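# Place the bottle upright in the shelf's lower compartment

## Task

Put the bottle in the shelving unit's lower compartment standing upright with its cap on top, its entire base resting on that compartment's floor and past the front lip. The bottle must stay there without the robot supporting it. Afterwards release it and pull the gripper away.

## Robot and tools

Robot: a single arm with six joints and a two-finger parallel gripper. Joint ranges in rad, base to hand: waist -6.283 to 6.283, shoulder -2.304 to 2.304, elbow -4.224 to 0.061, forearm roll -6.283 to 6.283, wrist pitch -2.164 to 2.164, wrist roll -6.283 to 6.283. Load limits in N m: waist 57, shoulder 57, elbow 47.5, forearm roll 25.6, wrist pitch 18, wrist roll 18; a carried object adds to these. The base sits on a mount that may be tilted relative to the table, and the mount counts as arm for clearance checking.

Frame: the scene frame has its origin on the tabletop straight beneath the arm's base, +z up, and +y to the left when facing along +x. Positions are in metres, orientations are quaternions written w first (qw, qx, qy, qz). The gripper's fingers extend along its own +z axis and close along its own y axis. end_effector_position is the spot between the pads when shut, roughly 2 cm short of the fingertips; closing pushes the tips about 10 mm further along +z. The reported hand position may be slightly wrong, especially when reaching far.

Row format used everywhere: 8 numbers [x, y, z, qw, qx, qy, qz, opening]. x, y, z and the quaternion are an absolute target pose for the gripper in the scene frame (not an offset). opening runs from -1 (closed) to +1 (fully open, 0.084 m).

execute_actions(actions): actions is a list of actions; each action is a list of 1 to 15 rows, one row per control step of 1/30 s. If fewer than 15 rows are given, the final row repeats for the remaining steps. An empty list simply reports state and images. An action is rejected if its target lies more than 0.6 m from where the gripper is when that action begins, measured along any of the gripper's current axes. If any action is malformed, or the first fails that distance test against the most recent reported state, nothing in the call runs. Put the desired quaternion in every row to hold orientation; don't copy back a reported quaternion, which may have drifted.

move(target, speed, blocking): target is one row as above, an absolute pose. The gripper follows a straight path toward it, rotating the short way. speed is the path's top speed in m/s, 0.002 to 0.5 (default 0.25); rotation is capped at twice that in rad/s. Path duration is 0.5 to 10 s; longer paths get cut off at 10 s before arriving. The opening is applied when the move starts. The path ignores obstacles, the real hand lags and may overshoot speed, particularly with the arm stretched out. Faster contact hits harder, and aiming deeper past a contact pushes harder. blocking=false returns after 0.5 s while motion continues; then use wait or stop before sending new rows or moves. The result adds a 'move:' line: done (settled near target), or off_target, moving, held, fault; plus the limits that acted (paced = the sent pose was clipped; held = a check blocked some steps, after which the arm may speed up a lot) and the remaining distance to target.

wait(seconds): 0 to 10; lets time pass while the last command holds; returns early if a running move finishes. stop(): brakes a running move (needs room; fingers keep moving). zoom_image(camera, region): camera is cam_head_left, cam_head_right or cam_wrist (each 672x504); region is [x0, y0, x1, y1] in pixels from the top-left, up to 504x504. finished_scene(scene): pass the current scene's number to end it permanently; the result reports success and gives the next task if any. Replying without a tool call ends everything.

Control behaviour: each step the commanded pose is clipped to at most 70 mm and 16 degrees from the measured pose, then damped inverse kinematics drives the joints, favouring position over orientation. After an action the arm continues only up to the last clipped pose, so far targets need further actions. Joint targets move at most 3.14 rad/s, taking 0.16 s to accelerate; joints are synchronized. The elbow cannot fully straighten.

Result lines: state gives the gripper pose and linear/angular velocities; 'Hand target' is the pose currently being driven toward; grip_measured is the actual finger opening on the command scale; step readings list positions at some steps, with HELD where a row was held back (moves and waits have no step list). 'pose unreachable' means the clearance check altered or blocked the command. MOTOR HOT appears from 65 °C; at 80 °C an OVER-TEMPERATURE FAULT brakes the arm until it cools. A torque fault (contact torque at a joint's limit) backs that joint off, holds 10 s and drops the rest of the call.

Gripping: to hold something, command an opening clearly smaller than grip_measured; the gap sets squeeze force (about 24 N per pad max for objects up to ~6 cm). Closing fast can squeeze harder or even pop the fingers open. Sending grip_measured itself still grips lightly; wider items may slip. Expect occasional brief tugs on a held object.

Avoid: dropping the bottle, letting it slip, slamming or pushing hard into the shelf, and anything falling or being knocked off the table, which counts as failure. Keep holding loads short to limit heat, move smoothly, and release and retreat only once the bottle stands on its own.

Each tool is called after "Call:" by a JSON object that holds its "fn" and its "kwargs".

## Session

Call:
{"fn": "execute_actions", "kwargs": {"actions": []}}

Scene clock: 0.00 s.
end_effector_position=(+0.4595, +0.4108, +0.3816) grip_measured=+1.00 end_effector_quat_wxyz=(-0.106, -0.297, +0.949, +0.022) end_effector_velocity=(-0.000, -0.000, -0.000) end_effector_angular_velocity=(+0.000, +0.001, -0.000)
Joint positions: [ 0.01   0.533 -0.747  0.703 -1.076  2.295  0.084]
Joint velocities: [ 0.001  0.     0.001  0.     0.     0.    -0.   ]
Hand target: +0.459, +0.411, +0.382; -0.106, -0.297, +0.949, +0.022

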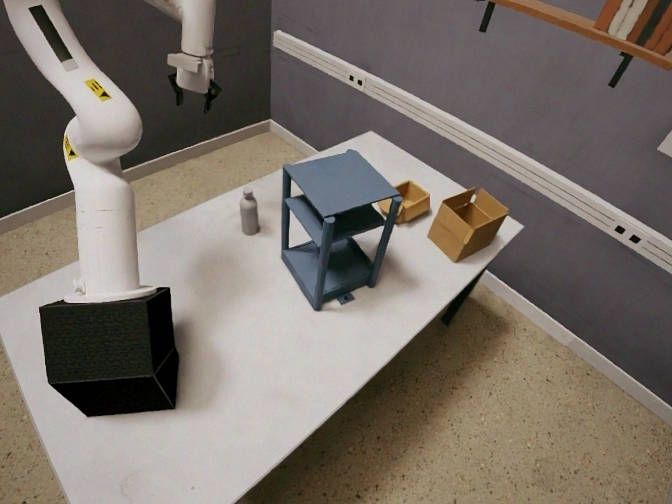

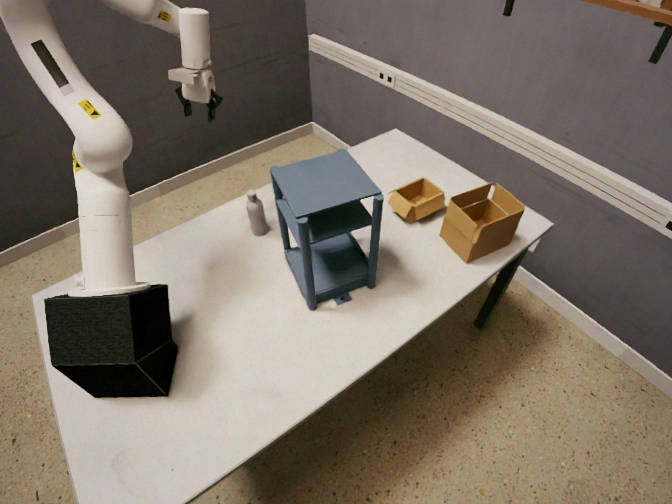

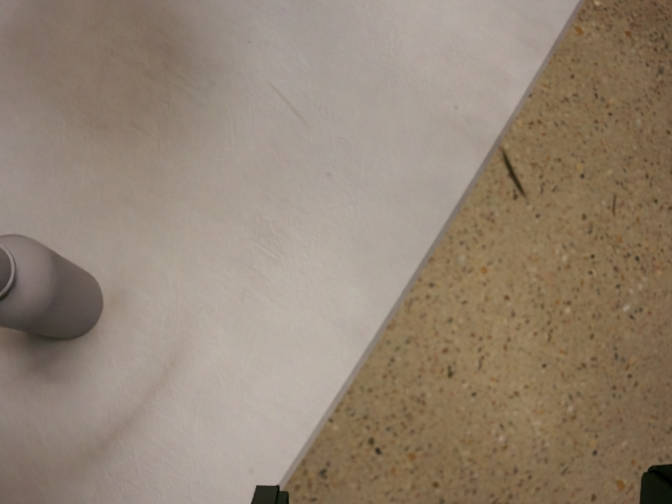

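Call:
{"fn": "move", "kwargs": {"target": [0.495,0.36,0.25,0.38,0.596,-0.596,0.38,1]}}

Call:
{"fn": "move", "kwargs": {"target": [0.495,0.31,0.08,0.38,0.596,-0.596,0.38,1]}}

Scene clock: 5.73 s.
end_effector_position=(+0.4951, +0.3607, +0.2500) grip_measured=+1.00 end_effector_quat_wxyz=(+0.378, +0.597, -0.597, +0.380) end_effector_velocity=(-0.001, -0.000, -0.001) end_effector_angular_velocity=(-0.001, +0.002, +0.003)
Joint positions: [ 0.688 -0.046 -0.996 -0.624 -1.17   2.915  0.084]
Joint velocities: [ 0.002 -0.002  0.001 -0.003  0.001  0.001 -0.   ]
Hand target: +0.495, +0.361, +0.250; +0.379, +0.597, -0.596, +0.380
Off the commanded pose: 0.001 m, 0 deg.
move: done

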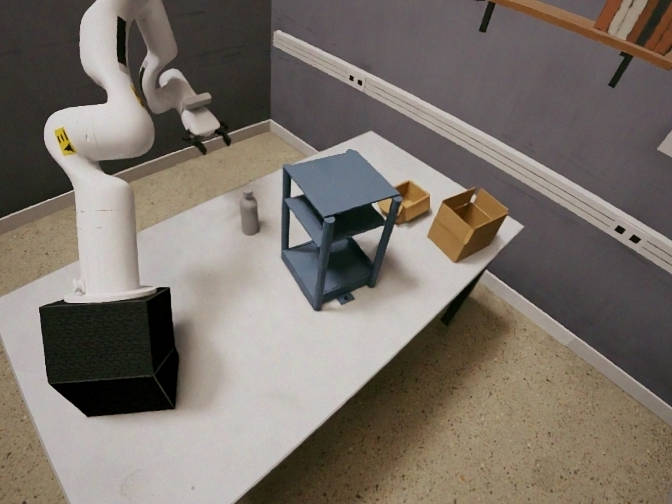

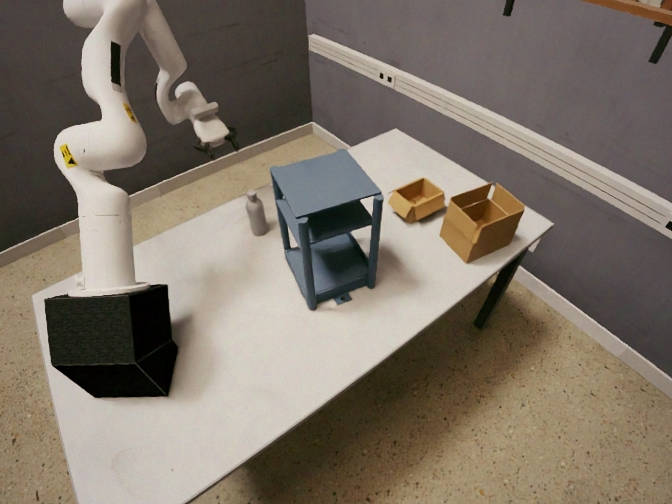

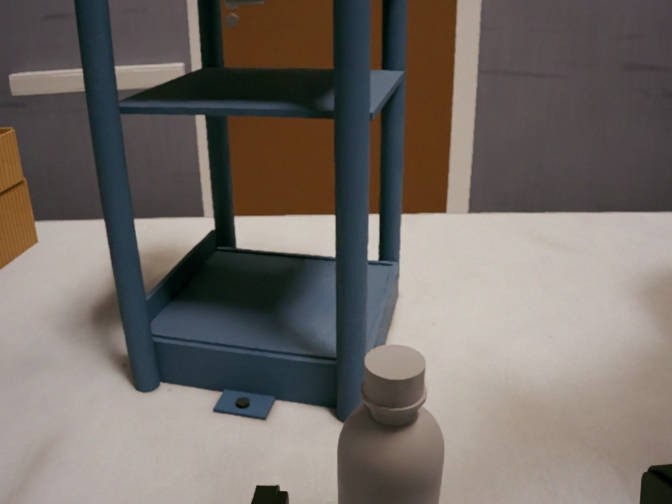

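Scene clock: 6.93 s.
end_effector_position=(+0.4949, +0.3106, +0.0802) grip_measured=+1.00 end_effector_quat_wxyz=(+0.380, +0.596, -0.596, +0.380) end_effector_velocity=(-0.001, -0.002, -0.001) end_effector_angular_velocity=(-0.005, +0.002, -0.001)
Joint positions: [ 0.67  -0.437 -1.114 -0.725 -0.952  3.098  0.084]
Joint velocities: [-0.001 -0.004 -0.    -0.    -0.002  0.001 -0.   ]
Hand target: +0.495, +0.310, +0.080; +0.380, +0.596, -0.596, +0.380
Off the commanded pose: 0.001 m, 0 deg.
move: done

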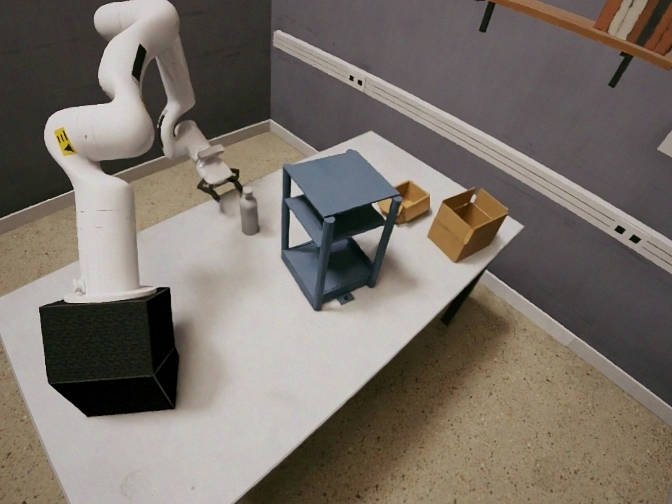

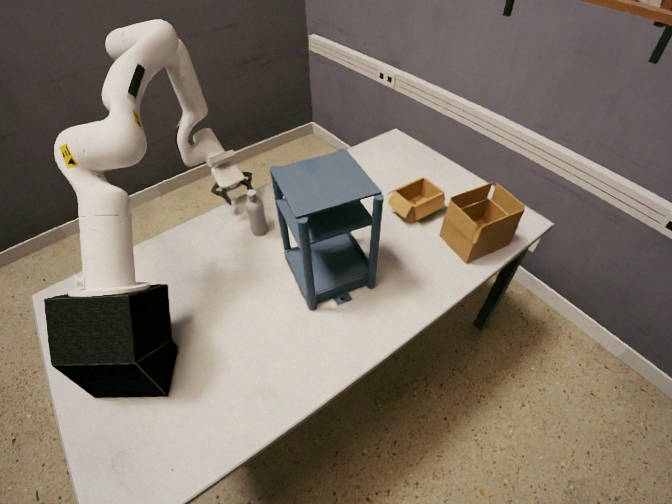

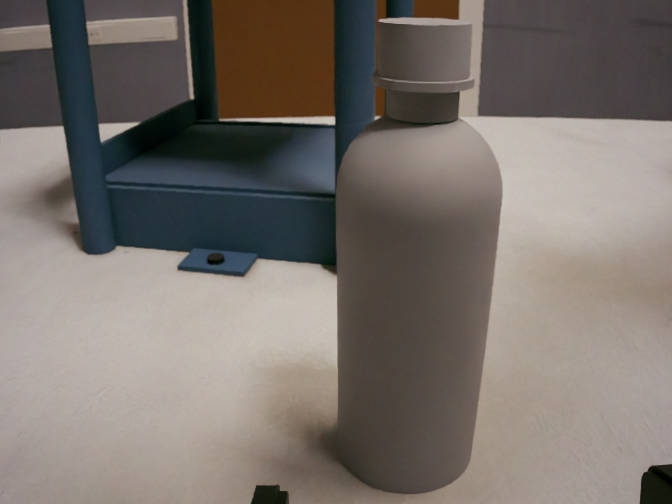

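Call:
{"fn": "move", "kwargs": {"target": [0.49,0.183,0.075,0.38,0.596,-0.596,0.38,1], "speed": 0.12}}

Scene clock: 11.77 s.
end_effector_position=(+0.4902, +0.1834, +0.0748) grip_measured=+1.00 end_effector_quat_wxyz=(+0.380, +0.596, -0.596, +0.380) end_effector_velocity=(-0.000, -0.002, +0.001) end_effector_angular_velocity=(-0.003, -0.001, -0.001)
Joint positions: [ 0.509 -0.466 -0.928 -0.951 -0.743  3.232  0.084]
Joint velocities: [-0.003 -0.001  0.002 -0.004 -0.     0.004  0.   ]
Hand target: +0.490, +0.183, +0.075; +0.380, +0.596, -0.596, +0.380
Off the commanded pose: 0.000 m, 0 deg.
move: done

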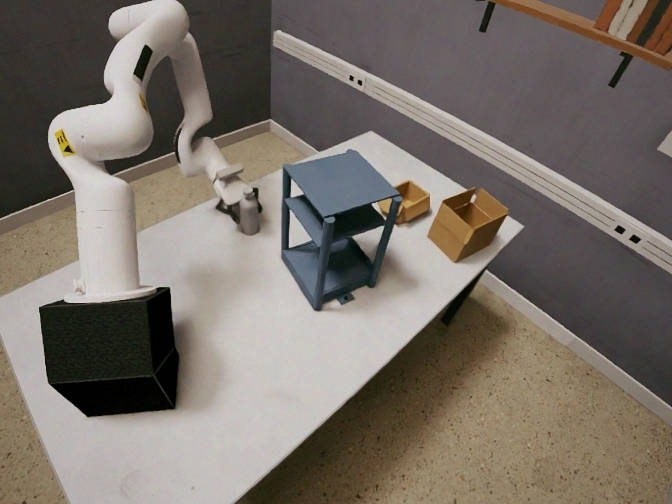

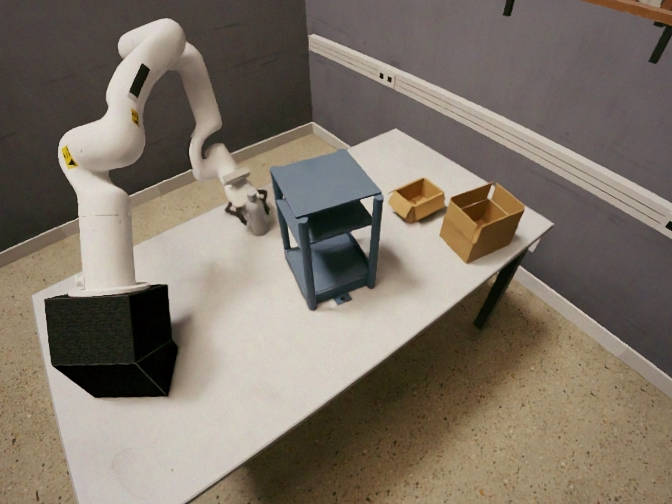

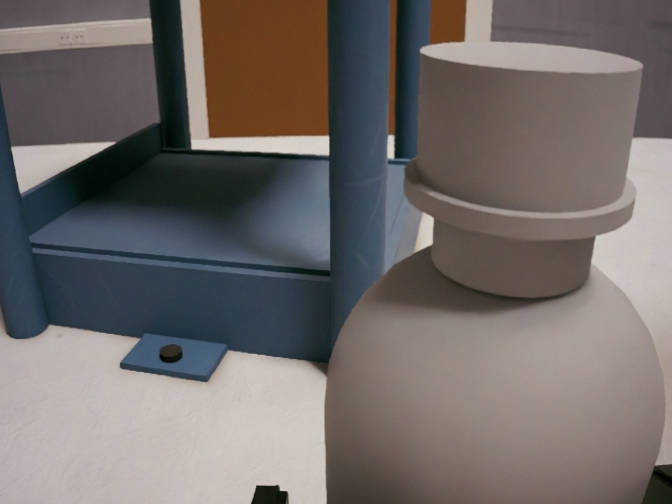

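Call:
{"fn": "execute_actions", "kwargs": {"actions": [[[0.49,0.181,0.075,0.38,0.596,-0.596,0.38,0.5]],[[0.49,0.181,0.075,0.38,0.596,-0.596,0.38,-0.4]]]}}

Call:
{"fn": "move", "kwargs": {"target": [0.51,0.175,0.13,0.38,0.596,-0.596,0.38,-0.4], "speed": 0.1}}

Call:
{"fn": "move", "kwargs": {"target": [0.622,0.09,0.137,0.411,0.542,-0.646,0.345,-0.4], "speed": 0.15}}

Scene clock: 15.93 s.
end_effector_position=(+0.4900, +0.1810, +0.0751) grip_measured=+0.37 end_effector_quat_wxyz=(+0.380, +0.596, -0.596, +0.380) end_effector_velocity=(-0.000, +0.001, -0.001) end_effector_angular_velocity=(+0.002, +0.002, +0.002)
Joint positions: [ 0.505 -0.467 -0.924 -0.957 -0.74   3.236  0.06 ]
Joint velocities: [ 0.002  0.     0.    -0.001  0.001 -0.     0.   ]
Hand target: +0.490, +0.181, +0.075; +0.380, +0.596, -0.596, +0.380
Off the commanded pose: 0.000 m, 0 deg.
Step readings (end_effector_position; steps 1 to 15: 1st action; 16 to 30: 2nd action):
0: (+0.4902, +0.1831, +0.0748)
1: (+0.4902, +0.1831, +0.0748)
2: (+0.4902, +0.1828, +0.0748)
4: (+0.4901, +0.1816, +0.0750)
8: (+0.4901, +0.1811, +0.0750)
15: (+0.4900, +0.1810, +0.0750)
16: (+0.4901, +0.1810, +0.0750)
17: (+0.4900, +0.1810, +0.0751)
19: (+0.4900, +0.1810, +0.0751)
23: (+0.4900, +0.1810, +0.0751)
30: end_effector_position above

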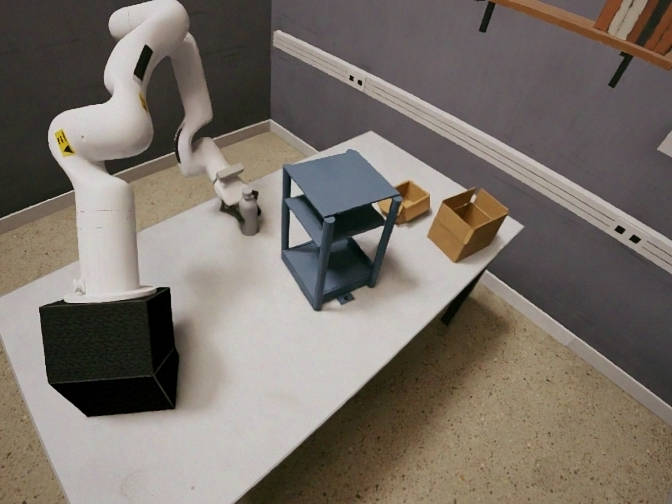

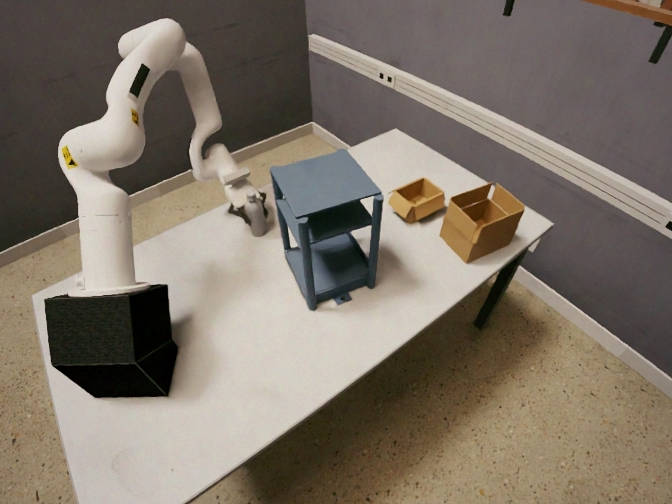

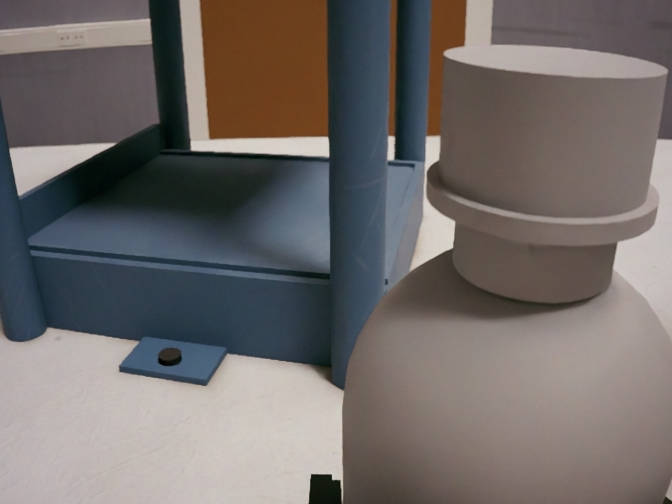

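Scene clock: 16.87 s.
end_effector_position=(+0.5100, +0.1749, +0.1298) grip_measured=+0.37 end_effector_quat_wxyz=(+0.380, +0.596, -0.596, +0.380) end_effector_velocity=(+0.000, +0.000, +0.001) end_effector_angular_velocity=(-0.001, +0.002, +0.001)
Joint positions: [ 0.439 -0.341 -0.867 -0.935 -0.755  3.126  0.06 ]
Joint velocities: [-0.     0.001  0.     0.001 -0.001 -0.003  0.   ]
Hand target: +0.510, +0.175, +0.130; +0.380, +0.596, -0.596, +0.380
Off the commanded pose: 0.000 m, 0 deg.
move: done

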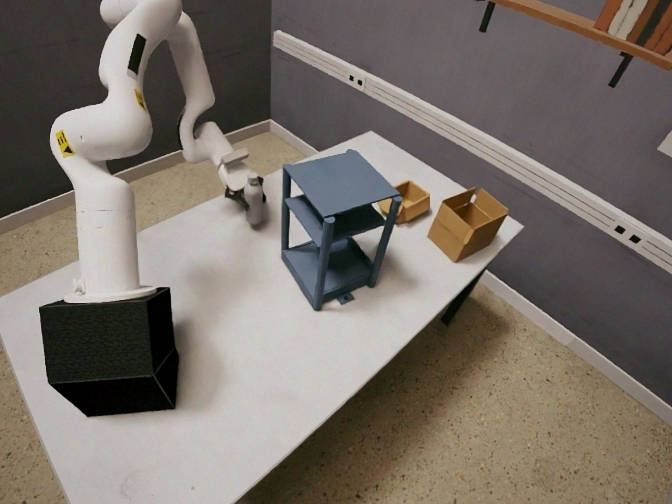

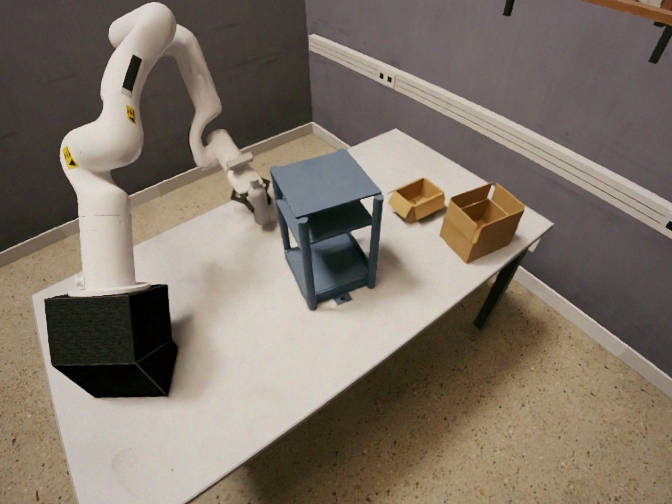

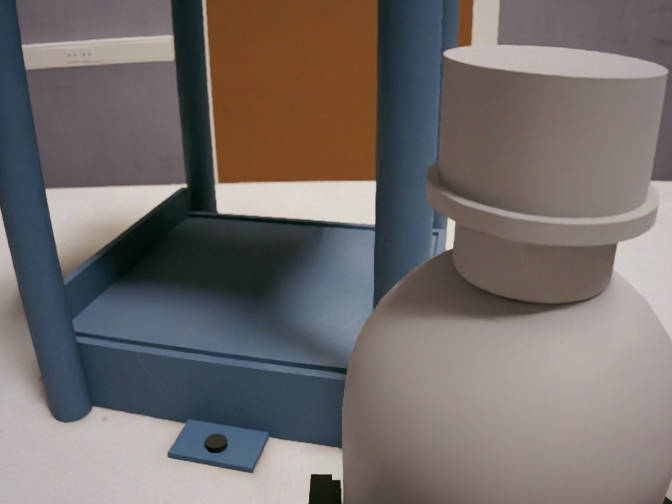

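Scene clock: 18.20 s.
end_effector_position=(+0.6222, +0.0905, +0.1367) grip_measured=+0.37 end_effector_quat_wxyz=(-0.411, -0.542, +0.646, -0.346) end_effector_velocity=(+0.001, -0.002, +0.000) end_effector_angular_velocity=(+0.000, -0.000, -0.003)
Joint positions: [ 0.163 -0.527 -1.173 -0.733 -0.752  2.753  0.06 ]
Joint velocities: [-0.004 -0.002 -0.003  0.003  0.    -0.005  0.   ]
Hand target: +0.622, +0.090, +0.137; -0.411, -0.542, +0.646, -0.346
Off the commanded pose: 0.001 m, 0 deg.
move: done

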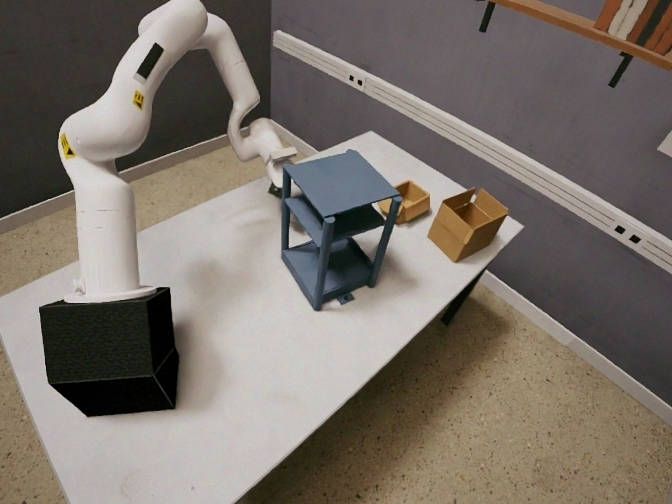

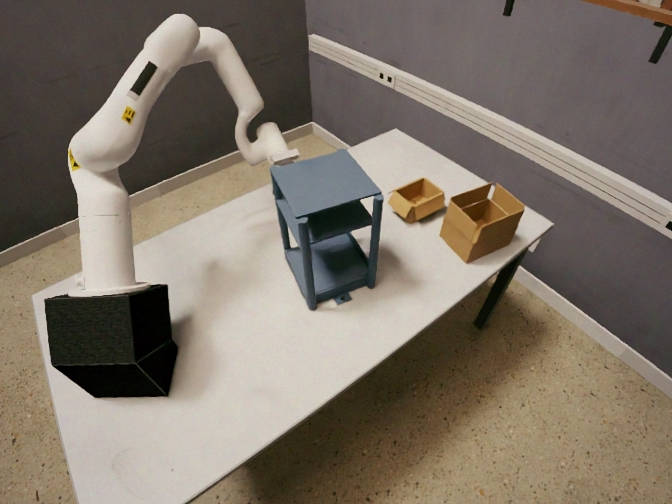

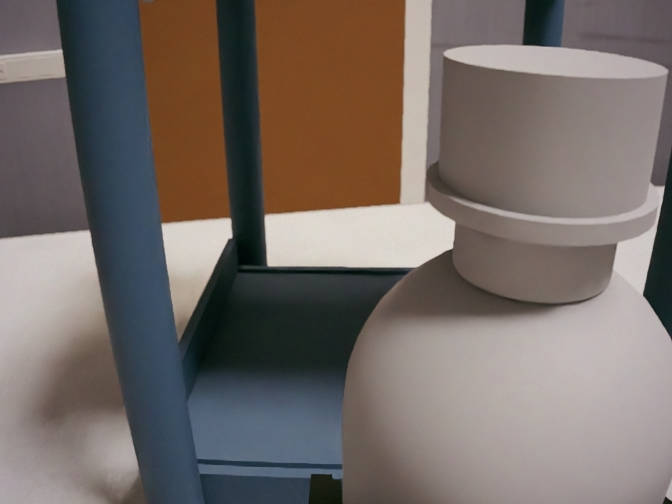

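Call:
{"fn": "move", "kwargs": {"target": [0.591,-0.088,0.132,0.411,0.542,-0.646,0.345,-0.4], "speed": 0.08}}

Call:
{"fn": "move", "kwargs": {"target": [0.591,-0.088,0.119,0.411,0.542,-0.646,0.345,-0.4], "speed": 0.015}}

Scene clock: 26.50 s.
end_effector_position=(+0.5914, -0.0877, +0.1317) grip_measured=+0.37 end_effector_quat_wxyz=(-0.411, -0.542, +0.646, -0.345) end_effector_velocity=(-0.000, -0.001, -0.000) end_effector_angular_velocity=(+0.000, -0.000, +0.001)
Joint positions: [-0.073 -0.692 -1.09  -1.11  -0.507  2.963  0.06 ]
Joint velocities: [-0.001 -0.001  0.    -0.004  0.002  0.003  0.   ]
Hand target: +0.591, -0.088, +0.132; -0.411, -0.542, +0.646, -0.345
Off the commanded pose: 0.001 m, 0 deg.
move: done

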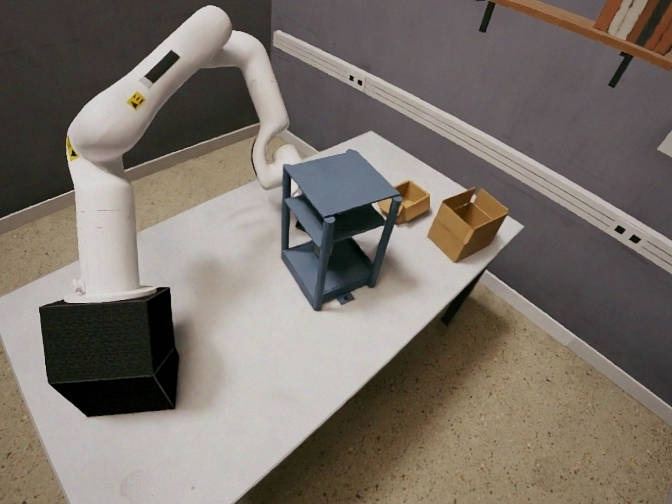

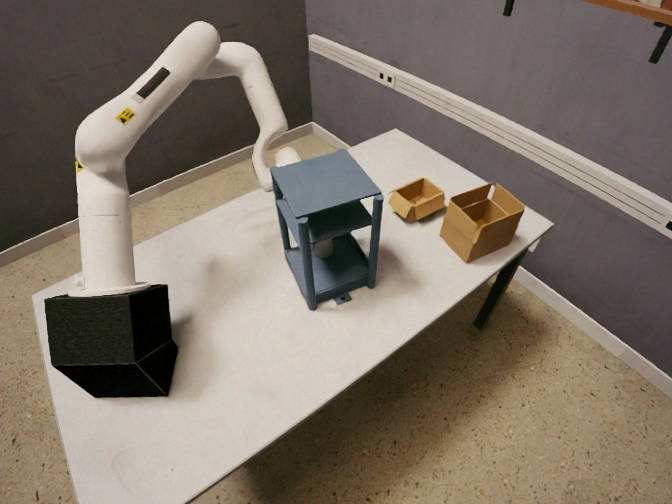

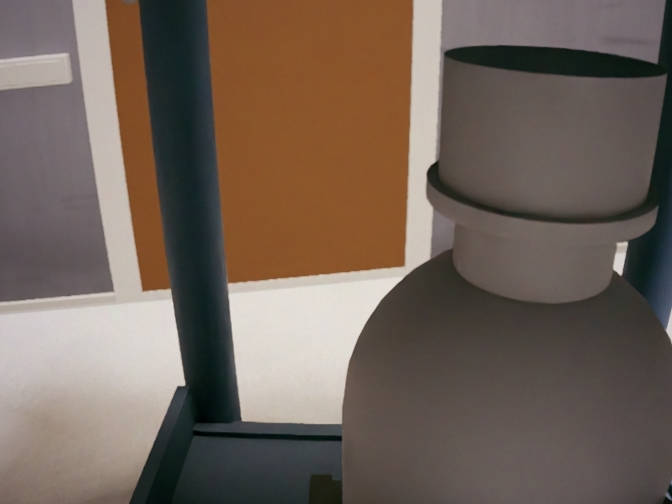

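Scene clock: 27.63 s.
end_effector_position=(+0.5911, -0.0886, +0.1204) grip_measured=+0.37 end_effector_quat_wxyz=(-0.413, -0.541, +0.646, -0.346) end_effector_velocity=(+0.000, -0.001, +0.001) end_effector_angular_velocity=(-0.004, -0.000, -0.001)
Joint positions: [-0.061 -0.718 -1.108 -1.117 -0.513  2.985  0.06 ]
Joint velocities: [-0.    -0.001 -0.002  0.    -0.004  0.001 -0.   ]
Hand target: +0.591, -0.088, +0.119; -0.411, -0.542, +0.646, -0.345
Off the commanded pose: 0.002 m, 0 deg.
move: done

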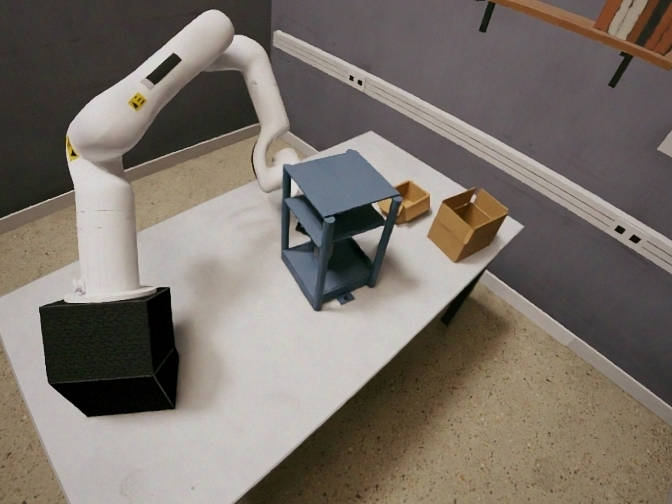

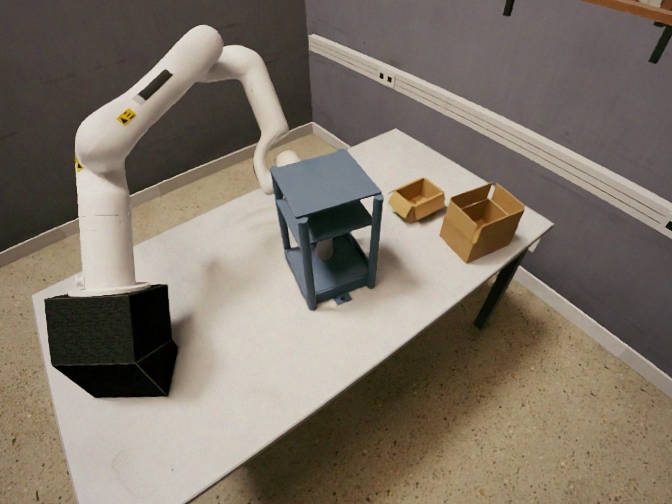

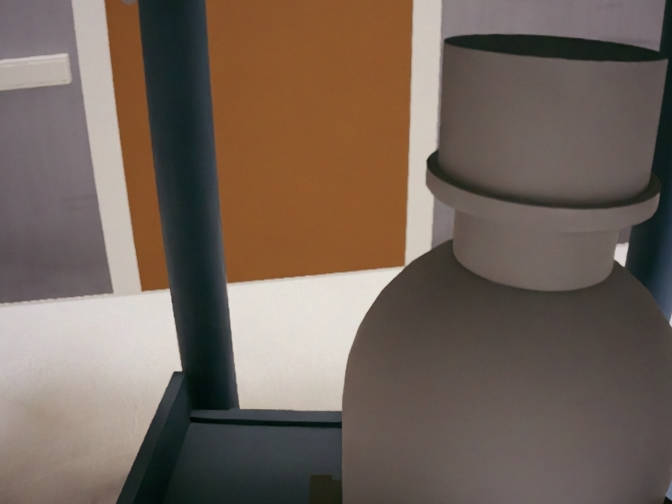

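Call:
{"fn": "move", "kwargs": {"target": [0.591,-0.088,0.121,0.411,0.542,-0.646,0.345,0.85]}}

Call:
{"fn": "move", "kwargs": {"target": [0.633,0.15,0.14,0.411,0.542,-0.646,0.345,0.85], "speed": 0.18}}

Scene clock: 31.17 s.
end_effector_position=(+0.5910, -0.0880, +0.1209) grip_measured=+0.85 end_effector_quat_wxyz=(-0.411, -0.542, +0.646, -0.345) end_effector_velocity=(+0.000, -0.001, +0.001) end_effector_angular_velocity=(-0.003, -0.001, -0.001)
Joint positions: [-0.062 -0.714 -1.105 -1.116 -0.508  2.982  0.078]
Joint velocities: [-0.001  0.    -0.     0.    -0.002  0.    -0.   ]
Hand target: +0.591, -0.088, +0.121; -0.411, -0.542, +0.646, -0.345
Off the commanded pose: 0.000 m, 0 deg.
move: done

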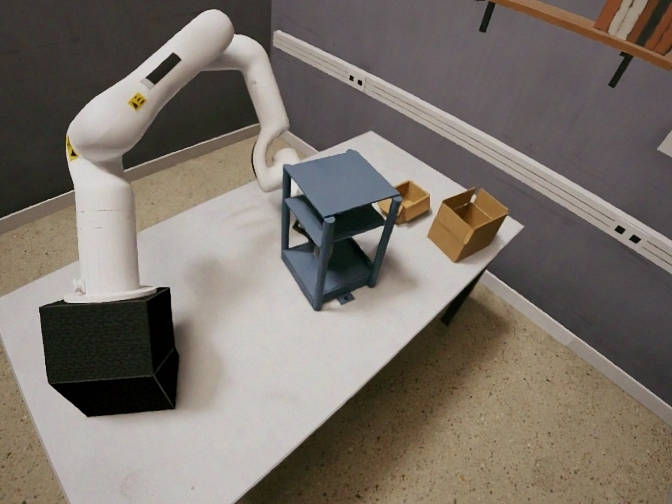

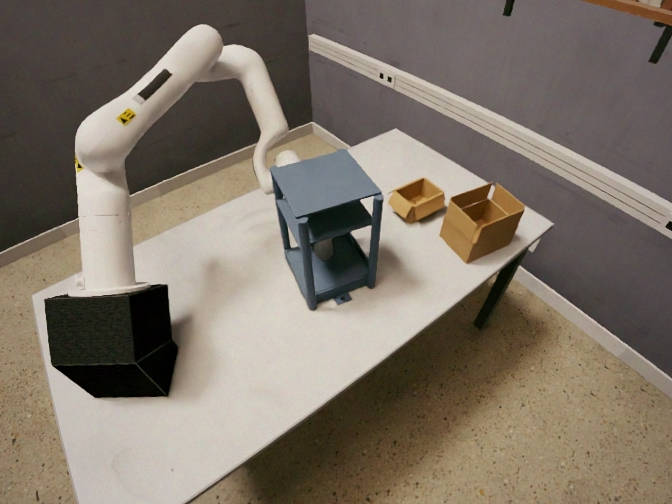

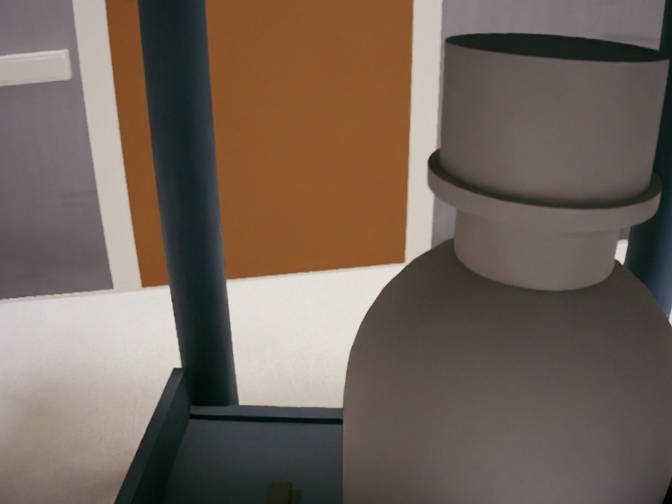

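Scene clock: 32.90 s.
end_effector_position=(+0.6324, +0.1494, +0.1403) grip_measured=+0.85 end_effector_quat_wxyz=(-0.411, -0.542, +0.646, -0.346) end_effector_velocity=(+0.001, +0.001, -0.000) end_effector_angular_velocity=(+0.001, -0.001, +0.000)
Joint positions: [ 0.234 -0.499 -1.239 -0.653 -0.854  2.718  0.078]
Joint velocities: [ 0.001 -0.    -0.003  0.002 -0.001 -0.001  0.   ]
Hand target: +0.633, +0.150, +0.140; -0.411, -0.542, +0.646, -0.346
Off the commanded pose: 0.001 m, 0 deg.
move: done

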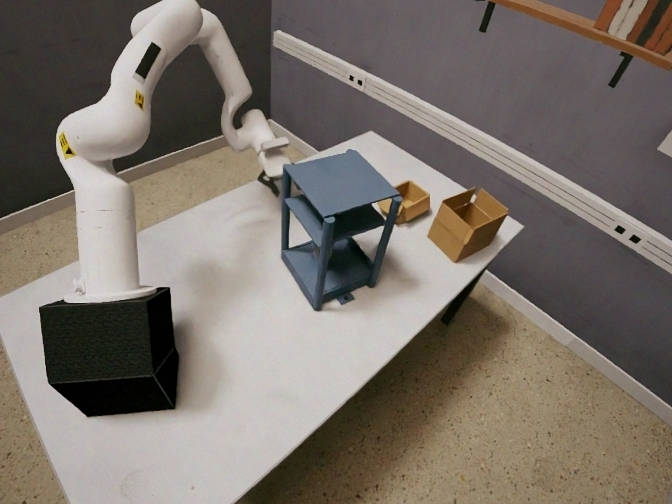

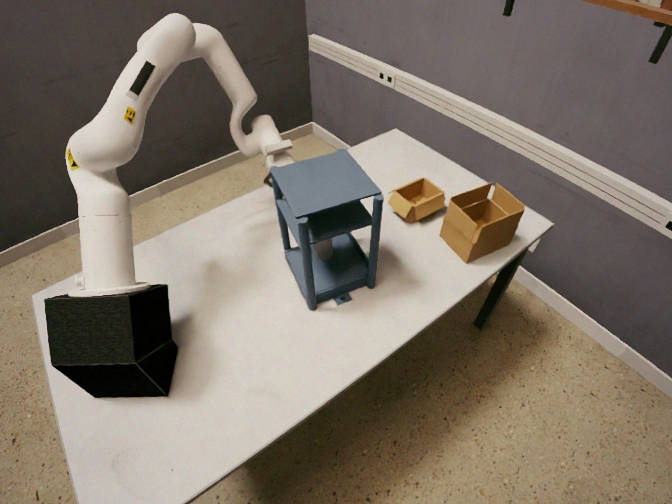

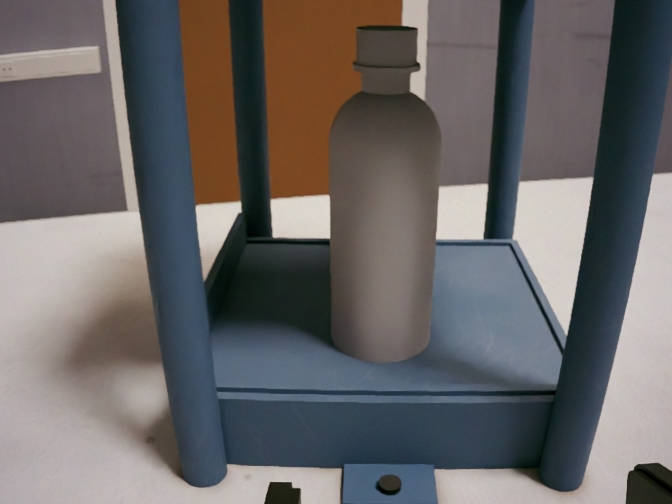

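Call:
{"fn": "finished_scene", "kwargs": {"scene": 2}}

The scene is finished: the task was done.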